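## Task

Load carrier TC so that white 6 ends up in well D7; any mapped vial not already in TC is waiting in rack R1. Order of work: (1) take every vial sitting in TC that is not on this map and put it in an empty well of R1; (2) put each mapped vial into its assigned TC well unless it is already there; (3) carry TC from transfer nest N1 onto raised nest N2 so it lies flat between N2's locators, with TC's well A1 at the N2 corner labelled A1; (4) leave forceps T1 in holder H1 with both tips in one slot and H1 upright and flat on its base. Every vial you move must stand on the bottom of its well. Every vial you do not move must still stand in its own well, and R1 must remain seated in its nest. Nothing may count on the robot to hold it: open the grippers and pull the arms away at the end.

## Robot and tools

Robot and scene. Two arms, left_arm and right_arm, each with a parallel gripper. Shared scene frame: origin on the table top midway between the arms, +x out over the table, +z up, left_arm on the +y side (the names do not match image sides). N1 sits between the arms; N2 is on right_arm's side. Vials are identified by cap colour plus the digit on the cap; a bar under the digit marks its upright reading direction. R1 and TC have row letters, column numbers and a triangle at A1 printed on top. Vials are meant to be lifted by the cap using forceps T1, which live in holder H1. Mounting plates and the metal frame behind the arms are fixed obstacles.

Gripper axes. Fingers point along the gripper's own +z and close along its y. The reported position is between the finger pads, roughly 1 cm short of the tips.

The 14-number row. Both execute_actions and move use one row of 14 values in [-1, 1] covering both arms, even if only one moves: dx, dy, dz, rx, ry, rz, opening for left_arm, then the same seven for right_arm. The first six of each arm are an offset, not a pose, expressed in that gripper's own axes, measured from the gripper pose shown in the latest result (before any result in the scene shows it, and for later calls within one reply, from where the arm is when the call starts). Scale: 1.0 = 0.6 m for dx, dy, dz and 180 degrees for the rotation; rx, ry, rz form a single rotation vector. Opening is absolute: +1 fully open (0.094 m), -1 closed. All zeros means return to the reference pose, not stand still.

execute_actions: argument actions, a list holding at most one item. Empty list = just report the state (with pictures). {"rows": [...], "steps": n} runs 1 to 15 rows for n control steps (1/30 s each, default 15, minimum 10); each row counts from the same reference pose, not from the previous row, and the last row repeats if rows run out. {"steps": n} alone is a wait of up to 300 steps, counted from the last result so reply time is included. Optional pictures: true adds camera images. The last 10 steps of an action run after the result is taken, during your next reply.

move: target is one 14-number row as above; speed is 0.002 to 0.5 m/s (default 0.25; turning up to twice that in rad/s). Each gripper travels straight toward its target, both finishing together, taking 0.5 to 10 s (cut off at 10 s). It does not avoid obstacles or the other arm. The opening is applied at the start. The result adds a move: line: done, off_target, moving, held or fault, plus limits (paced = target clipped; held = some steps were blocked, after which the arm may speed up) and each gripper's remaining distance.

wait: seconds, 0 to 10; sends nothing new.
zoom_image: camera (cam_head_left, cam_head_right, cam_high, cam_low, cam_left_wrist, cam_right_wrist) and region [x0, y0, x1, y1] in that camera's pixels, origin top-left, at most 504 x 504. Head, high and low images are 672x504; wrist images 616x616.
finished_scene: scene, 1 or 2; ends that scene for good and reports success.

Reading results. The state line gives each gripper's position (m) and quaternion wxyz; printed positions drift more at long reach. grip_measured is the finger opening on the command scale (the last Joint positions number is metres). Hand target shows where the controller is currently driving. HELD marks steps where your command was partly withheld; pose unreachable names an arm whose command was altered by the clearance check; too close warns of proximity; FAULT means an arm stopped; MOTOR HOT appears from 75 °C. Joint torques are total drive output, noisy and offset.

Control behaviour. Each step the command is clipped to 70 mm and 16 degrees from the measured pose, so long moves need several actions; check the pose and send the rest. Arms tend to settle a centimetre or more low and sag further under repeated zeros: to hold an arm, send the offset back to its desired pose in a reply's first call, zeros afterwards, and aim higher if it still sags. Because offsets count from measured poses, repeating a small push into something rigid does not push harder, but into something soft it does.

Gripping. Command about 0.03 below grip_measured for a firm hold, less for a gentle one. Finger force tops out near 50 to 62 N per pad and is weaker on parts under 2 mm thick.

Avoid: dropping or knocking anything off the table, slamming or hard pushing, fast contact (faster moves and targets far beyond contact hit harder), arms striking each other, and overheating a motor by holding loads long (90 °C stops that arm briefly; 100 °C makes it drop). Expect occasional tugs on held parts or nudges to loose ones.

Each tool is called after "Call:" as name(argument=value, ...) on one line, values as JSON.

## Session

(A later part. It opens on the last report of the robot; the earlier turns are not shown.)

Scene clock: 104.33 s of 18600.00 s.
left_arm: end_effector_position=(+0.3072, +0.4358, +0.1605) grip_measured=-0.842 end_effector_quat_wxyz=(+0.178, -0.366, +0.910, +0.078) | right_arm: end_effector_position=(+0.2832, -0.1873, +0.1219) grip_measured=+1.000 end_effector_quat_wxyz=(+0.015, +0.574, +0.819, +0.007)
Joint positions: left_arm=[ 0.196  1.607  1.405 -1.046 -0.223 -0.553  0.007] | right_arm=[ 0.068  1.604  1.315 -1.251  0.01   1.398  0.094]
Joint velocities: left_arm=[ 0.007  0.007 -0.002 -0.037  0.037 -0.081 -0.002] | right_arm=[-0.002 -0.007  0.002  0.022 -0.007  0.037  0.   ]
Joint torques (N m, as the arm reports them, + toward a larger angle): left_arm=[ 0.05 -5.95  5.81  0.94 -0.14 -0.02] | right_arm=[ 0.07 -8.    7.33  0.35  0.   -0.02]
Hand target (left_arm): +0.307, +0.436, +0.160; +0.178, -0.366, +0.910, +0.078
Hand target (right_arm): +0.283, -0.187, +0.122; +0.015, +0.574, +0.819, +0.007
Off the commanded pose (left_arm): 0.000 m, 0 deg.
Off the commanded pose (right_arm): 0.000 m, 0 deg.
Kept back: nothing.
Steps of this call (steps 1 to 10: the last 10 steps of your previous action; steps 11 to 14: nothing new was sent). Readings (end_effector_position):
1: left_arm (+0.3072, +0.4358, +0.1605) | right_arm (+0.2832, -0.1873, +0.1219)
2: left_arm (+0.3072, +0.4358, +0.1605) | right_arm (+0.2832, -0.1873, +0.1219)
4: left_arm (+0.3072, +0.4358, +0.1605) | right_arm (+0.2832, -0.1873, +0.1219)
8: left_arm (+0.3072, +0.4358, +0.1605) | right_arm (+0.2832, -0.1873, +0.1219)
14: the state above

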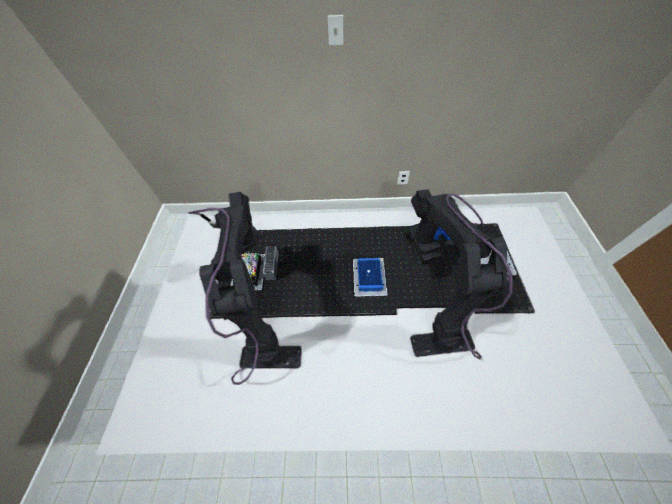

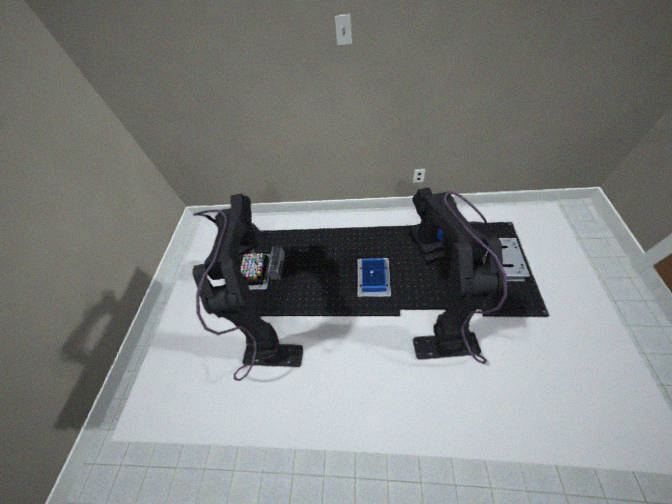

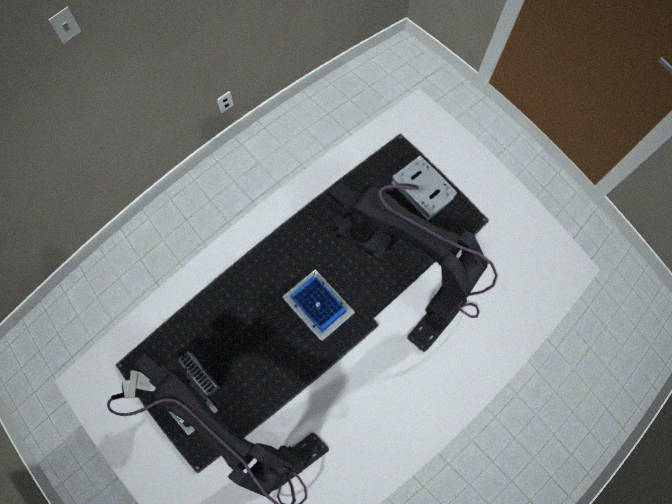

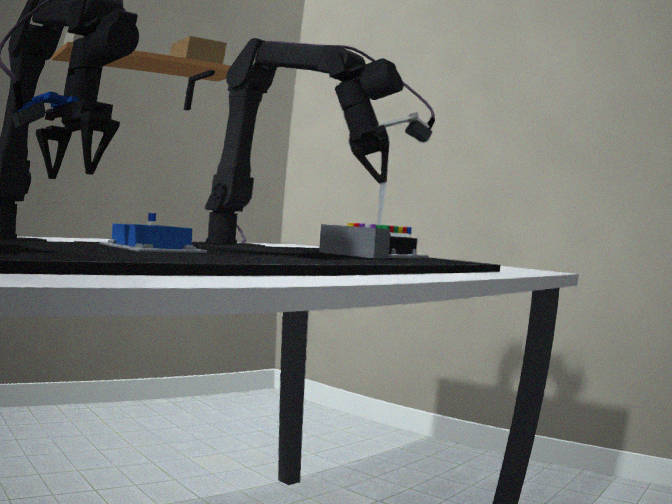

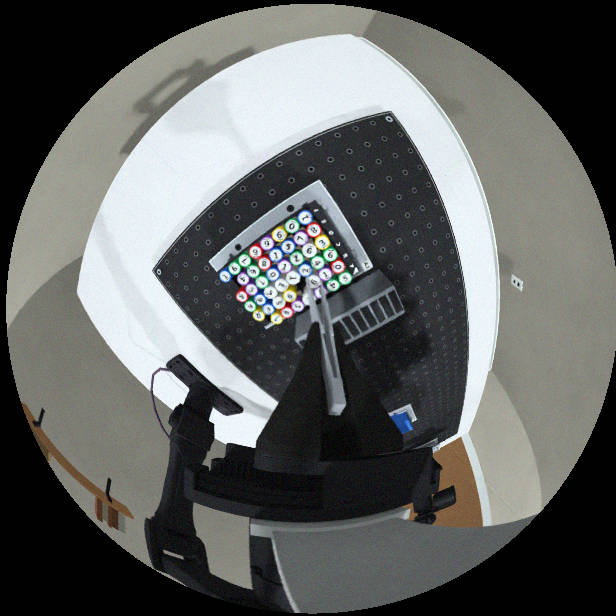

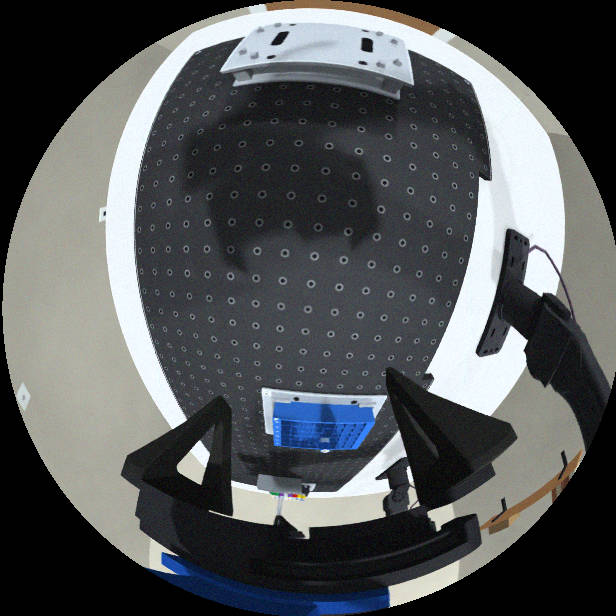

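Call:
execute_actions(actions=[{"rows":[[0,0,0,0,0,0,-0.851,0,0,0,0,0,0,1],[0,0,0,0,0,0,-0.854,0,0,0,0,0,0,1],[0,0,0,0,0,0,-0.857,0,0,0,0,0,0,1],[0,0,0,0,0,0,-0.86,0,0,0,0,0,0,1],[0,0,0,0,0,0,-0.86,0,0,0,0,0,0,1],[-0.003,-0.0008,-0.004,0.0006,-0.001,-0.0003,-0.86,0,0,0,0,0,0,1],[-0.006,-0.0015,-0.008,0.0012,-0.002,-0.0005,-0.86,0,0,0,0,0,0,1],[-0.0078,-0.0019,-0.0111,0.0018,-0.0029,-0.0008,-0.86,0,0,0,0,0,0,1],[-0.0081,-0.0016,-0.0126,0.0016,-0.0026,-0.0007,-0.86,0,0,0,0,0,0,1],[-0.0083,-0.0013,-0.0141,0.0014,-0.0022,-0.0006,-0.86,0,0,0,0,0,0,1],[-0.0085,-0.001,-0.0157,0.0012,-0.0018,-0.0005,-0.86,0,0,0,0,0,0,1],[-0.0086,-0.0007,-0.0172,0.0009,-0.0014,-0.0004,-0.86,0,0,0,0,0,0,1],[-0.0086,-0.0004,-0.0187,0.0007,-0.0011,-0.0003,-0.86,0,0,0,0,0,0,1],[-0.0092,-0.0004,-0.0203,0.0007,-0.0011,-0.0003,-0.86,0,0,0,0,0,0,1],[-0.0099,-0.0004,-0.0218,0.0007,-0.0011,-0.0003,-0.86,0,0,0,0,0,0,1]],"steps":15}])

Call:
execute_actions(actions=[{"rows":[[-0.0067,-0.0004,-0.0141,0.0007,-0.0011,-0.0003,-0.86,0,0,0,0,0,0,1],[-0.0075,-0.0004,-0.016,0.0007,-0.0011,-0.0003,-0.86,0,0,0,0,0,0,1],[-0.0082,-0.0004,-0.0178,0.0007,-0.0011,-0.0003,-0.86,0,0,0,0,0,0,1],[-0.009,-0.0004,-0.0197,0.0007,-0.0011,-0.0003,-0.86,0,0,0,0,0,0,1],[-0.0097,-0.0004,-0.0215,0.0007,-0.0011,-0.0003,-0.86,0,0,0,0,0,0,1],[-0.0105,-0.0003,-0.0234,0.0007,-0.0011,-0.0003,-0.86,0,0,0,0,0,0,1],[-0.0113,-0.0003,-0.0252,0.0007,-0.0011,-0.0003,-0.86,0,0,0,0,0,0,1],[-0.012,-0.0003,-0.0271,0.0007,-0.0011,-0.0003,-0.86,0,0,0,0,0,0,1],[-0.0128,-0.0003,-0.0289,0.0007,-0.0011,-0.0003,-0.86,0,0,0,0,0,0,1],[-0.0135,-0.0003,-0.0308,0.0007,-0.0011,-0.0003,-0.86,0,0,0,0,0,0,1],[-0.0143,-0.0002,-0.0326,0.0007,-0.0011,-0.0003,-0.86,0,0,0,0,0,0,1],[-0.0151,-0.0002,-0.0345,0.0007,-0.0011,-0.0003,-0.86,0,0,0,0,0,0,1],[-0.0158,-0.0002,-0.0363,0.0007,-0.0011,-0.0003,-0.86,0,0,0,0,0,0,1],[-0.0166,-0.0002,-0.0382,0.0007,-0.0011,-0.0003,-0.86,0,0,0,0,0,0,1],[-0.0173,-0.0002,-0.04,0.0007,-0.0011,-0.0003,-0.86,0,0,0,0,0,0,1]],"steps":15}])

Call:
execute_actions(actions=[{"steps":22}], pictures=true)

Call:
zoom_image(camera="cam_low", region=[345, 165, 420, 245])

Scene clock: 107.83 s of 18600.00 s.
left_arm: end_effector_position=(+0.3072, +0.4358, +0.1605) grip_measured=-0.852 end_effector_quat_wxyz=(+0.178, -0.366, +0.910, +0.078) | right_arm: end_effector_position=(+0.2832, -0.1873, +0.1219) grip_measured=+1.000 end_effector_quat_wxyz=(+0.015, +0.574, +0.819, +0.007)
Joint positions: left_arm=[ 0.196  1.607  1.405 -1.046 -0.223 -0.553  0.007] | right_arm=[ 0.068  1.604  1.315 -1.251  0.01   1.398  0.094]
Joint velocities: left_arm=[-0.017 -0.007  0.002  0.081 -0.051  0.007 -0.001] | right_arm=[-0.022  0.002  0.007 -0.066  0.022 -0.037  0.   ]
Joint torques (N m, as the arm reports them, + toward a larger angle): left_arm=[ 0.02 -5.93  5.77  0.93 -0.13 -0.02] | right_arm=[ 0.02 -8.04  7.33  0.36  0.01 -0.03]
Steps of this call (steps 1 to 90: nothing new was sent; then 0.33 s passed at rest; steps 91 to 95: the first 5 steps of this action). Readings (end_effector_position):
91: left_arm (+0.3072, +0.4358, +0.1605) | right_arm (+0.2832, -0.1873, +0.1219)
92: left_arm (+0.3072, +0.4358, +0.1605) | right_arm (+0.2832, -0.1873, +0.1219)
94: left_arm (+0.3072, +0.4358, +0.1605) | right_arm (+0.2832, -0.1873, +0.1219)
95: the state above

Scene clock: 108.33 s of 18600.00 s.
left_arm: end_effector_position=(+0.3062, +0.4356, +0.1688) grip_measured=-0.853 end_effector_quat_wxyz=(+0.176, -0.366, +0.911, +0.078) | right_arm: end_effector_position=(+0.2832, -0.1873, +0.1219) grip_measured=+1.000 end_effector_quat_wxyz=(+0.015, +0.574, +0.819, +0.007)
Joint positions: left_arm=[ 0.196  1.607  1.438 -1.082 -0.223 -0.553  0.007] | right_arm=[ 0.068  1.604  1.315 -1.251  0.01   1.398  0.094]
Joint velocities: left_arm=[-0.007  0.007  0.12  -0.066 -0.037 -0.051 -0.   ] | right_arm=[ 0.002 -0.007  0.007  0.037 -0.051 -0.051  0.   ]
Joint torques (N m, as the arm reports them, + toward a larger angle): left_arm=[ 0.09 -5.82  8.16  0.82 -0.13  0.01] | right_arm=[ 0.07 -8.01  7.32  0.36  0.01 -0.04]
Off your previous action's commanded pose (left_arm): 0.010 m, 0 deg at its last step (step 10 of this call).
Off your previous action's commanded pose (right_arm): 0.000 m, 0 deg at its last step (step 10 of this call).
Steps of this call (steps 1 to 10: the last 10 steps of your previous action; steps 11 to 15: the first 5 steps of this action, its rows measured from where the robot was after step 10). Readings (end_effector_position):
10: left_arm (+0.3065, +0.4357, +0.1646) | right_arm (+0.2832, -0.1873, +0.1219)
11: left_arm (+0.3067, +0.4357, +0.1656) | right_arm (+0.2832, -0.1873, +0.1219)
12: left_arm (+0.3068, +0.4358, +0.1665) | right_arm (+0.2832, -0.1873, +0.1219)
14: left_arm (+0.3062, +0.4357, +0.1678) | right_arm (+0.2832, -0.1873, +0.1219)
15: the state above

Scene clock: 109.07 s of 18600.00 s.
left_arm: end_effector_position=(+0.3050, +0.4354, +0.1850) grip_measured=-0.853 end_effector_quat_wxyz=(+0.177, -0.366, +0.910, +0.078) | right_arm: end_effector_position=(+0.2832, -0.1873, +0.1219) grip_measured=+1.000 end_effector_quat_wxyz=(+0.015, +0.574, +0.819, +0.007)
Joint positions: left_arm=[ 0.196  1.607  1.502 -1.144 -0.223 -0.553  0.007] | right_arm=[ 0.068  1.604  1.315 -1.251  0.01   1.398  0.094]
Joint velocities: left_arm=[-0.017 -0.007 -0.022 -0.037  0.081 -0.11  -0.001] | right_arm=[-0.007  0.007 -0.012  0.007 -0.007 -0.066  0.   ]
Joint torques (N m, as the arm reports them, + toward a larger angle): left_arm=[ 0.05 -5.31  8.07  0.78 -0.13  0.  ] | right_arm=[ 0.12 -8.02  7.33  0.36  0.01 -0.05]
Hand target (left_arm): +0.307, +0.436, +0.191; +0.179, -0.366, +0.910, +0.078
Hand target (right_arm): +0.283, -0.187, +0.122; +0.015, +0.574, +0.819, +0.007
Off the commanded pose (left_arm): 0.006 m, 0 deg.
Off the commanded pose (right_arm): 0.000 m, 0 deg.
Kept back: nothing.
Steps of this call (steps 1 to 10: the last 10 steps of your previous action; steps 11 to 22: nothing new was sent). Readings (end_effector_position):
1: left_arm (+0.3061, +0.4356, +0.1700) | right_arm (+0.2832, -0.1873, +0.1219)
2: left_arm (+0.3062, +0.4356, +0.1713) | right_arm (+0.2832, -0.1873, +0.1219)
4: left_arm (+0.3065, +0.4357, +0.1742) | right_arm (+0.2832, -0.1873, +0.1219)
8: left_arm (+0.3064, +0.4357, +0.1799) | right_arm (+0.2832, -0.1873, +0.1219)
22: the state above

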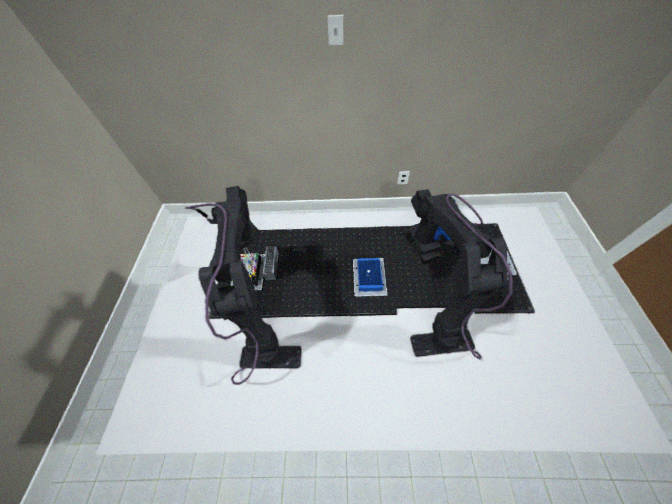

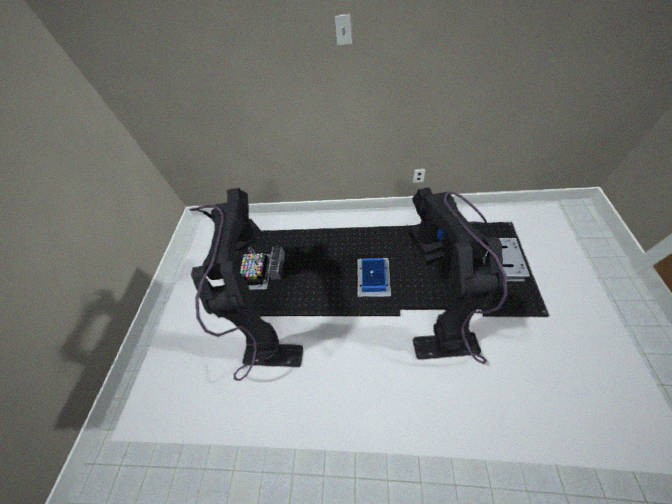

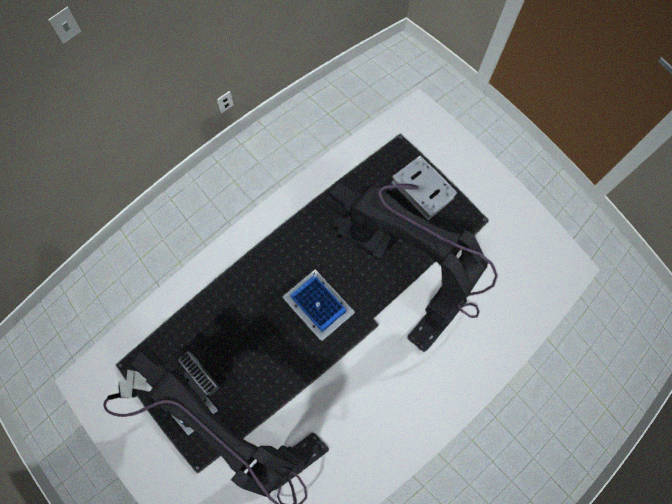

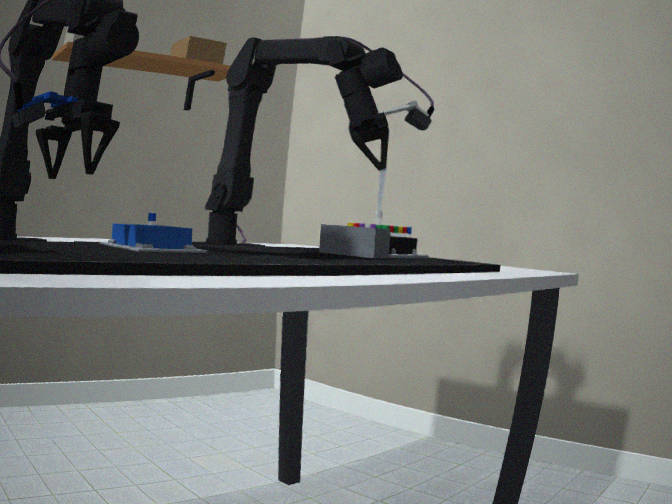

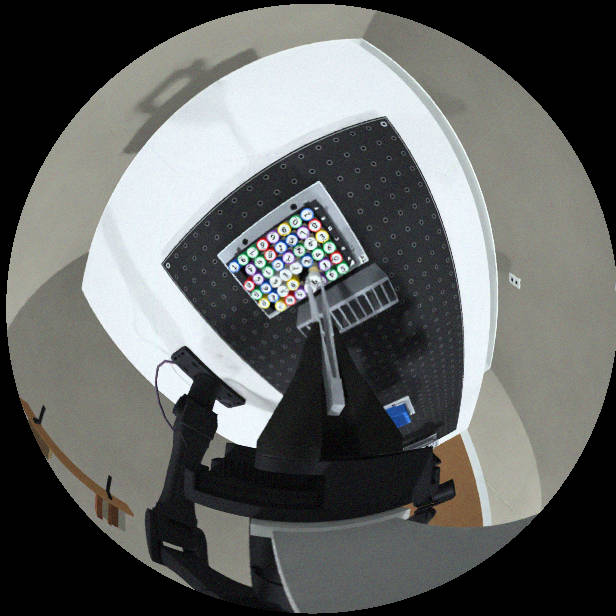

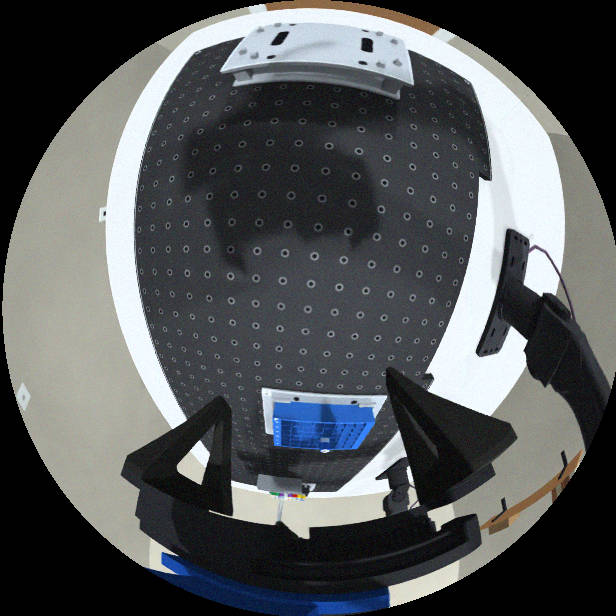

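Region (345, 165, 420, 245) of cam_low's 672x504 image, scaled by 6.300, with more detail than that image has; it fills the left 472 columns of this view, and the rest is white.

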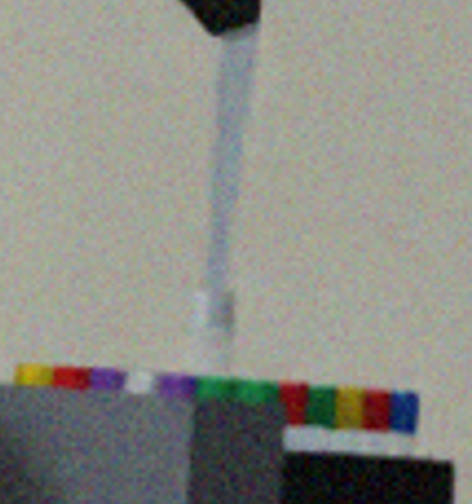

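Call:
move(target=[-0.0318,-0.003,-0.0627,0.0013,-0.0021,-0.0006,-0.86, 0,0,0,0,0,0,1], speed=0.04)

Call:
zoom_image(camera="cam_low", region=[345, 145, 420, 235])

Call:
zoom_image(camera="cam_left_wrist", region=[285, 245, 345, 315])

Scene clock: 111.03 s of 18600.00 s.
left_arm: end_effector_position=(+0.3073, +0.4359, +0.2222) grip_measured=-0.853 end_effector_quat_wxyz=(+0.180, -0.366, +0.910, +0.077) | right_arm: end_effector_position=(+0.2832, -0.1873, +0.1219) grip_measured=+1.000 end_effector_quat_wxyz=(+0.015, +0.574, +0.819, +0.007)
Joint positions: left_arm=[ 0.196  1.641  1.687 -1.289 -0.223 -0.553  0.007] | right_arm=[ 0.068  1.604  1.315 -1.251  0.01   1.398  0.094]
Joint velocities: left_arm=[-0.007  0.012  0.002 -0.007 -0.022  0.022 -0.001] | right_arm=[ 0.012 -0.007 -0.002 -0.022  0.007 -0.022  0.   ]
Joint torques (N m, as the arm reports them, + toward a larger angle): left_arm=[ 0.18 -5.35  7.83  0.81 -0.12  0.  ] | right_arm=[ 0.05 -8.01  7.32  0.33  0.01 -0.03]
Hand target (left_arm): +0.309, +0.437, +0.227; +0.181, -0.366, +0.910, +0.077
Hand target (right_arm): +0.283, -0.187, +0.122; +0.015, +0.574, +0.819, +0.007
Off the commanded pose (left_arm): 0.005 m, 0 deg.
Off the commanded pose (right_arm): 0.000 m, 0 deg.
Kept back: nothing.
move: done

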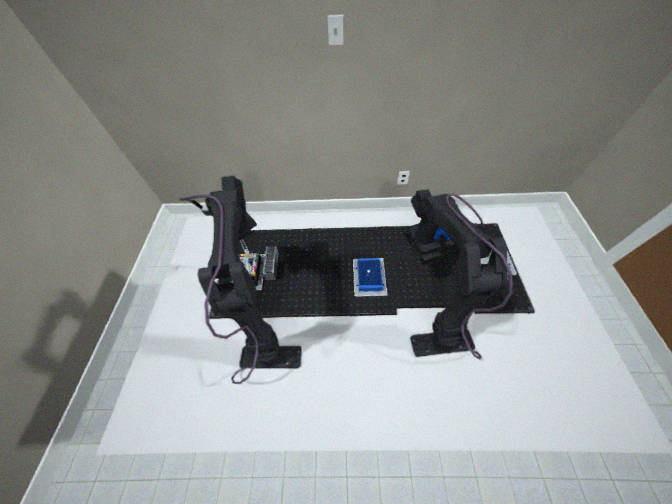

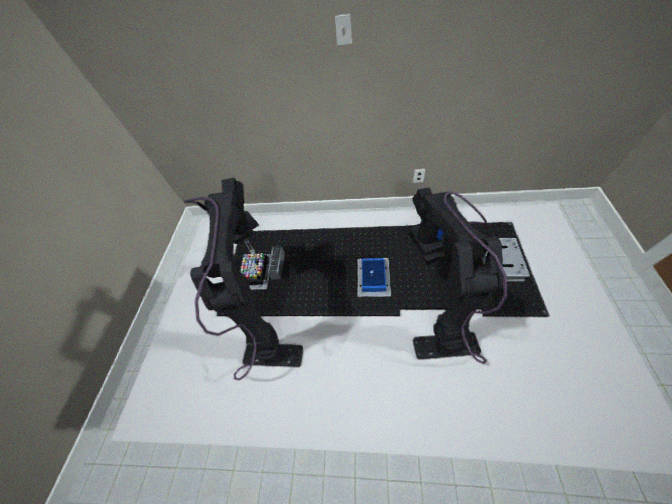

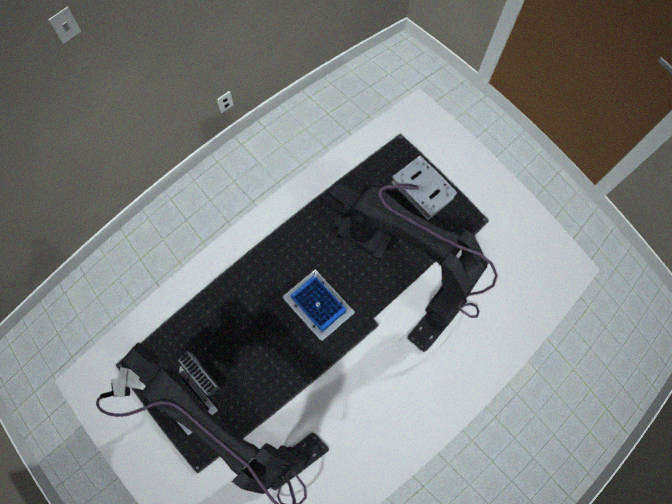

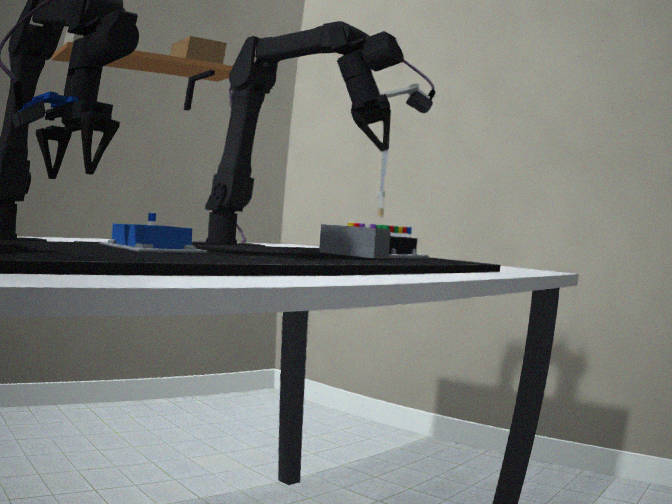

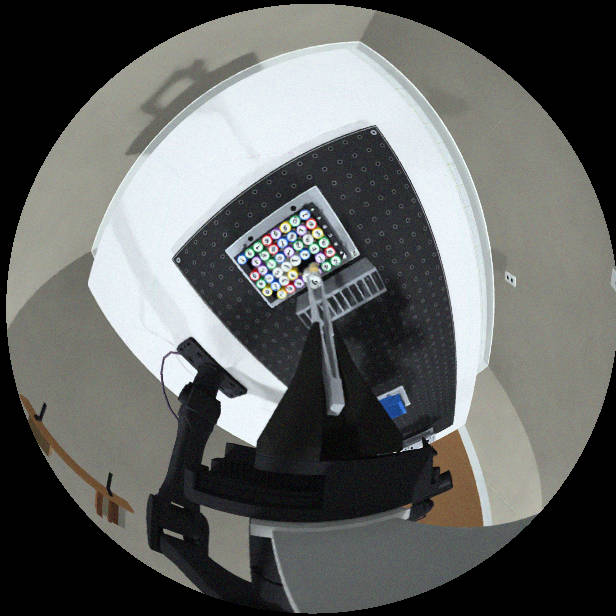

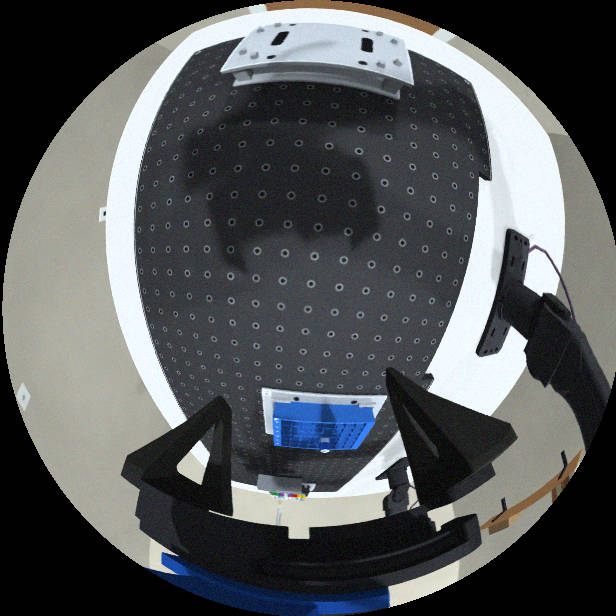

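Region (345, 145, 420, 235) of cam_low's 672x504 image, scaled by 5.600, with more detail than that image has.

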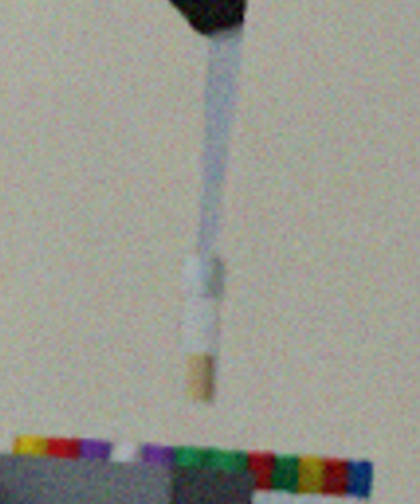

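Region (285, 245, 345, 315) of cam_left_wrist's 616x616 image, scaled by 7.200, with more detail than that image has; it fills the left 432 columns of this view, and the rest is white.

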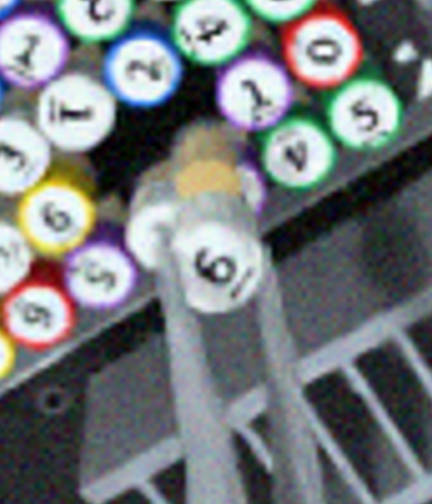

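Call:
move(target=[0.5246,-0.4334,-0.2311,0.1978,-0.0043,0.4755,-0.86, 0,0,0,0,0,0,1], speed=0.25)

Call:
zoom_image(camera="cam_left_wrist", region=[250, 200, 390, 330])

Scene clock: 117.17 s of 18600.00 s.
left_arm: end_effector_position=(+0.2476, +0.0127, +0.2255) grip_measured=-0.853 end_effector_quat_wxyz=(+0.184, +0.398, +0.896, -0.073) | right_arm: end_effector_position=(+0.2832, -0.1873, +0.1219) grip_measured=+1.000 end_effector_quat_wxyz=(+0.015, +0.574, +0.819, +0.007)
Joint positions: left_arm=[-0.831  1.864  1.96  -1.269 -0.021 -0.011  0.007] | right_arm=[ 0.068  1.604  1.315 -1.251  0.01   1.398  0.094]
Joint velocities: left_arm=[-0.007 -0.007 -0.007  0.007 -0.007 -0.007 -0.   ] | right_arm=[ 0.007 -0.012 -0.002  0.022 -0.066 -0.007  0.   ]
Joint torques (N m, as the arm reports them, + toward a larger angle): left_arm=[-0.18 -7.63  7.86  0.93  0.12  0.1 ] | right_arm=[ 0.05 -8.05  7.31  0.36 -0.01 -0.03]
Hand target (left_arm): +0.246, +0.010, +0.233; +0.188, +0.405, +0.891, -0.080
Hand target (right_arm): +0.283, -0.187, +0.122; +0.015, +0.574, +0.819, +0.007
Off the commanded pose (left_arm): 0.008 m, 1 deg.
Off the commanded pose (right_arm): 0.000 m, 0 deg.
Kept back: nothing.
move: done

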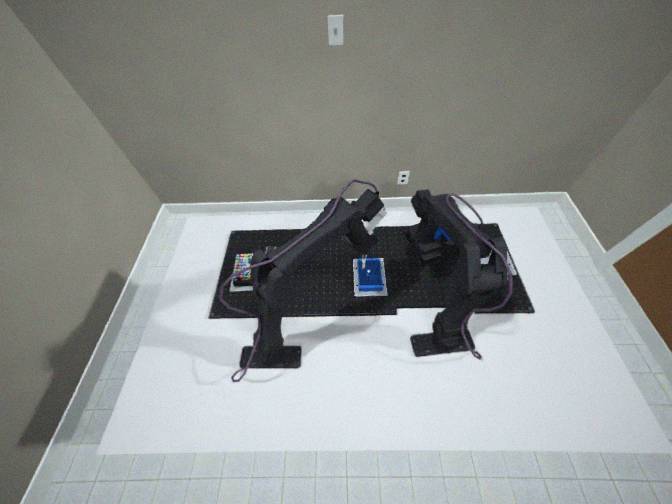

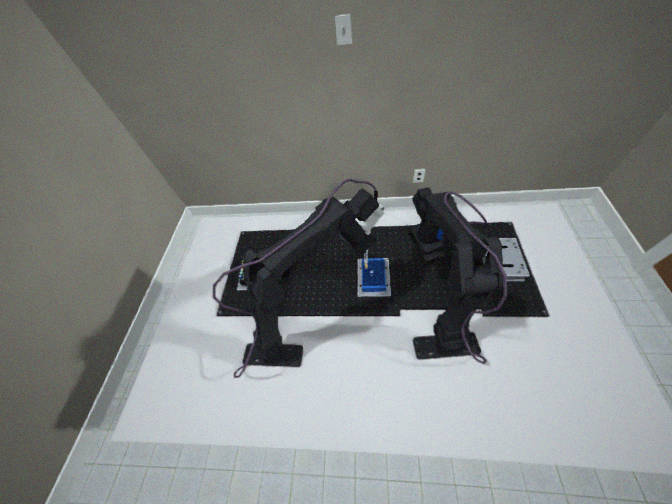

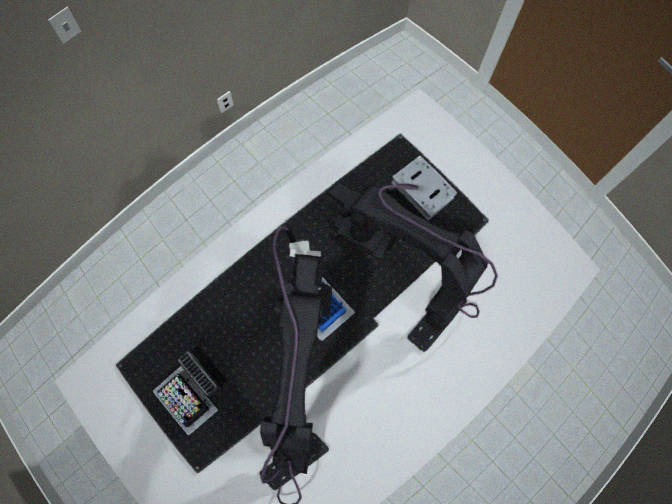

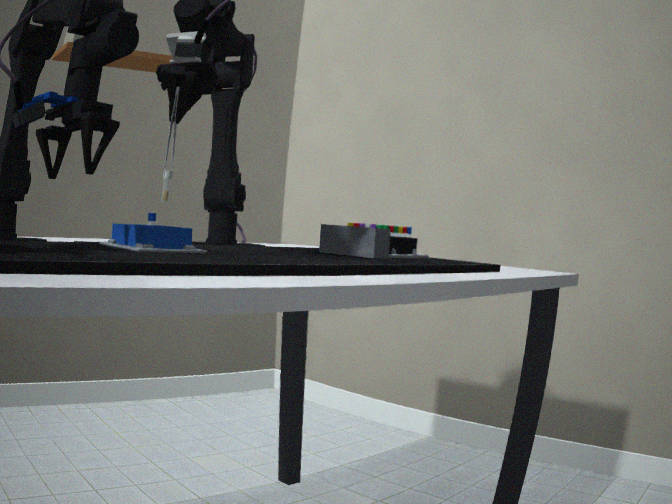

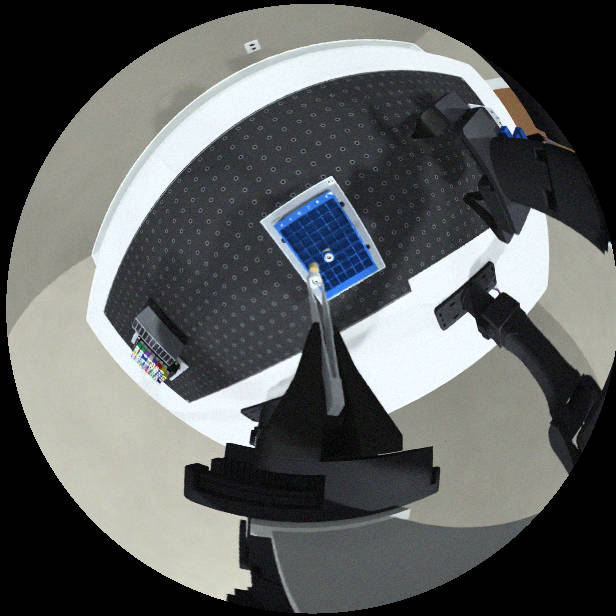

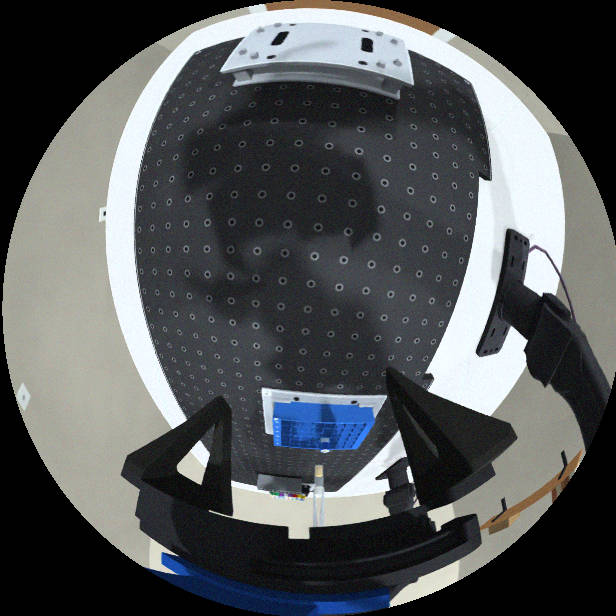

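Region (250, 200, 390, 330) of cam_left_wrist's 616x616 image, scaled by 3.600, with more detail than that image has; it fills the top 468 rows of this view, and the rest is white.

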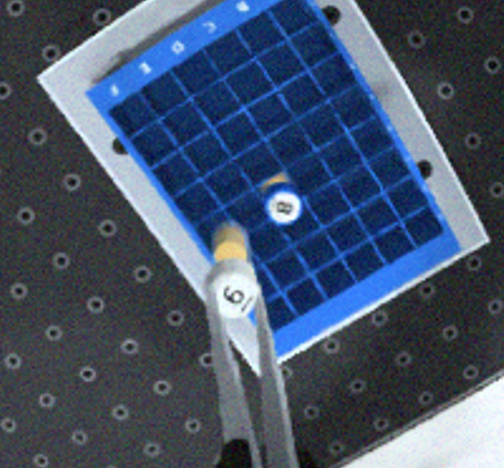

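Call:
zoom_image(camera="cam_left_wrist", region=[290, 225, 380, 305])

Region (290, 225, 380, 305) of cam_left_wrist's 616x616 image, scaled by 5.600, with more detail than that image has.

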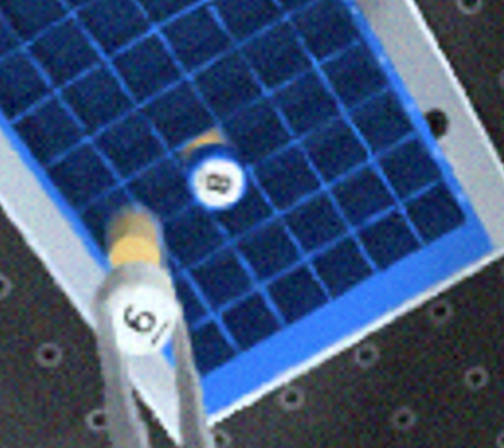

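Call:
move(target=[0.0224,-0.0657,0.026,0.0112,-0.0078,0.0266,-0.86, 0,0,0,0,0,0,1], speed=0.06)

Call:
zoom_image(camera="cam_left_wrist", region=[270, 225, 360, 305])

Call:
zoom_image(camera="cam_low", region=[100, 150, 200, 255])

Call:
zoom_image(camera="cam_right_wrist", region=[270, 395, 390, 505])

Scene clock: 121.87 s of 18600.00 s.
left_arm: end_effector_position=(+0.2145, -0.0065, +0.1966) grip_measured=-0.853 end_effector_quat_wxyz=(+0.173, +0.440, +0.878, -0.077) | right_arm: end_effector_position=(+0.2832, -0.1873, +0.1219) grip_measured=+1.000 end_effector_quat_wxyz=(+0.015, +0.574, +0.819, +0.007)
Joint positions: left_arm=[-0.919  1.823  1.795 -1.163 -0.021 -0.009  0.007] | right_arm=[ 0.068  1.604  1.315 -1.251  0.01   1.398  0.094]
Joint velocities: left_arm=[ 0.007  0.002 -0.002 -0.007  0.066  0.095  0.001] | right_arm=[-0.017 -0.012 -0.007 -0.037  0.022 -0.022  0.   ]
Joint torques (N m, as the arm reports them, + toward a larger angle): left_arm=[-0.46 -9.54  4.89  1.26 -0.04 -0.07] | right_arm=[ 0.05 -8.03  7.29  0.37  0.   -0.03]
Hand target (left_arm): +0.214, -0.009, +0.206; +0.191, +0.438, +0.874, -0.087
Hand target (right_arm): +0.283, -0.187, +0.122; +0.015, +0.574, +0.819, +0.007
Off the commanded pose (left_arm): 0.009 m, 2 deg.
Off the commanded pose (right_arm): 0.000 m, 0 deg.
Kept back: nothing.
After step 90, 0.47 s passed at rest.
move: done

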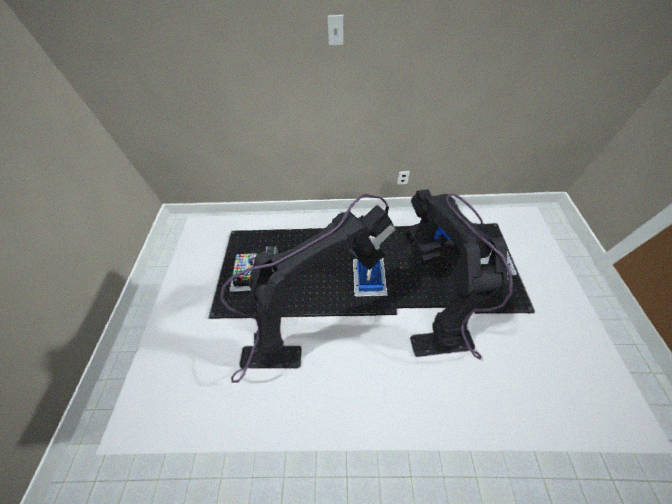

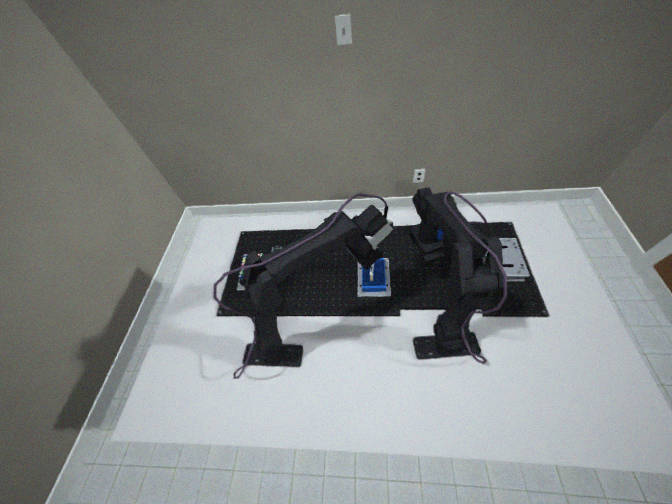

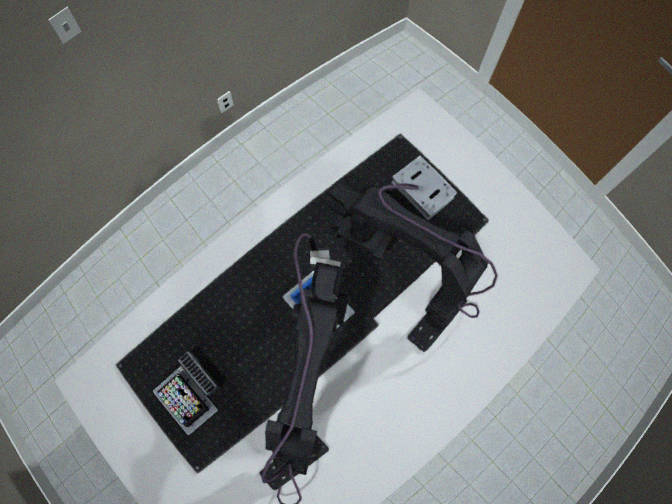

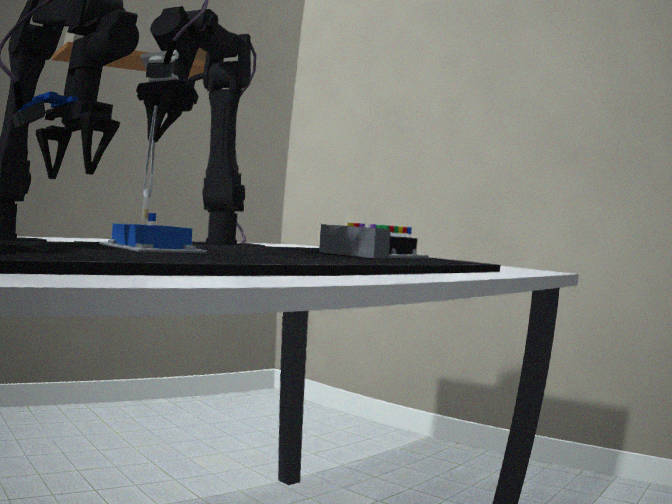

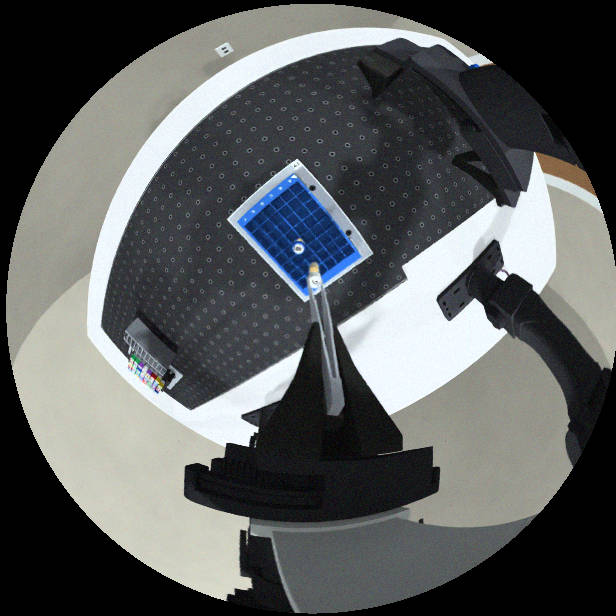

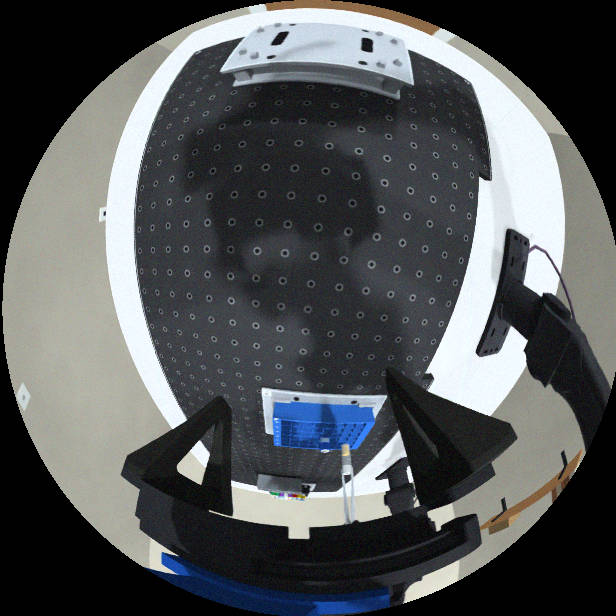

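Region (270, 225, 360, 305) of cam_left_wrist's 616x616 image, scaled by 5.600, with more detail than that image has.

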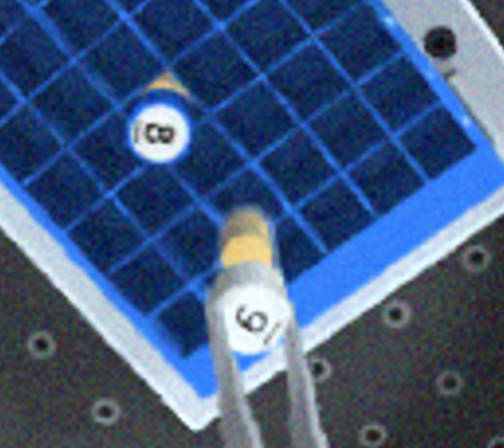

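Region (100, 150, 200, 255) of cam_low's 672x504 image, scaled by 4.800, with more detail than that image has; it fills the left 480 columns of this view, and the rest is white.

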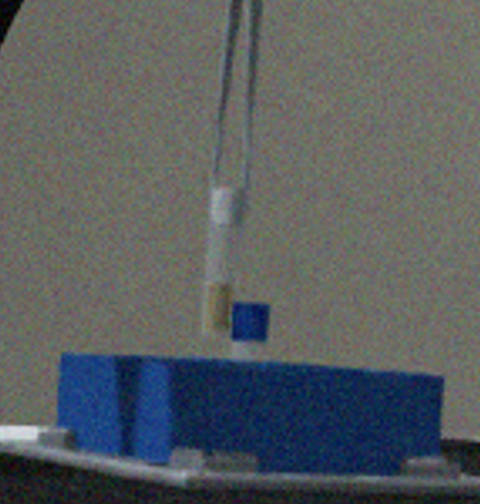

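Region (270, 395, 390, 505) of cam_right_wrist's 616x616 image, scaled by 4.200, with more detail than that image has; it fills the top 462 rows of this view, and the rest is white.

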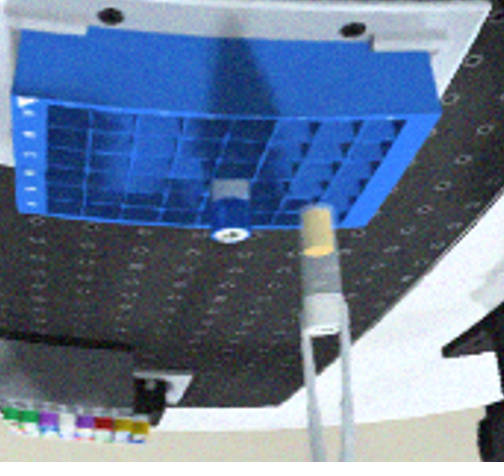

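Call:
zoom_image(camera="cam_left_wrist", region=[290, 240, 340, 285])

Call:
zoom_image(camera="cam_right_wrist", region=[310, 415, 375, 480])

Region (290, 240, 340, 285) of cam_left_wrist's 616x616 image, scaled by 10.080, with more detail than that image has; it fills the top 454 rows of this view, and the rest is white.

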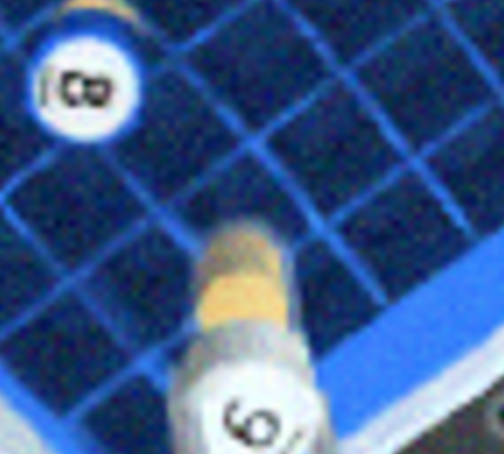

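Region (310, 415, 375, 480) of cam_right_wrist's 616x616 image, scaled by 7.754, with more detail than that image has.

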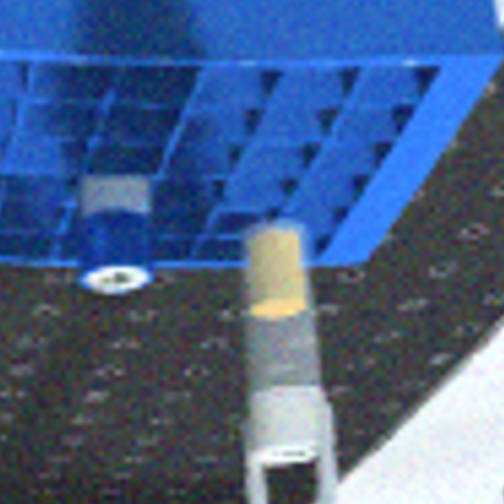

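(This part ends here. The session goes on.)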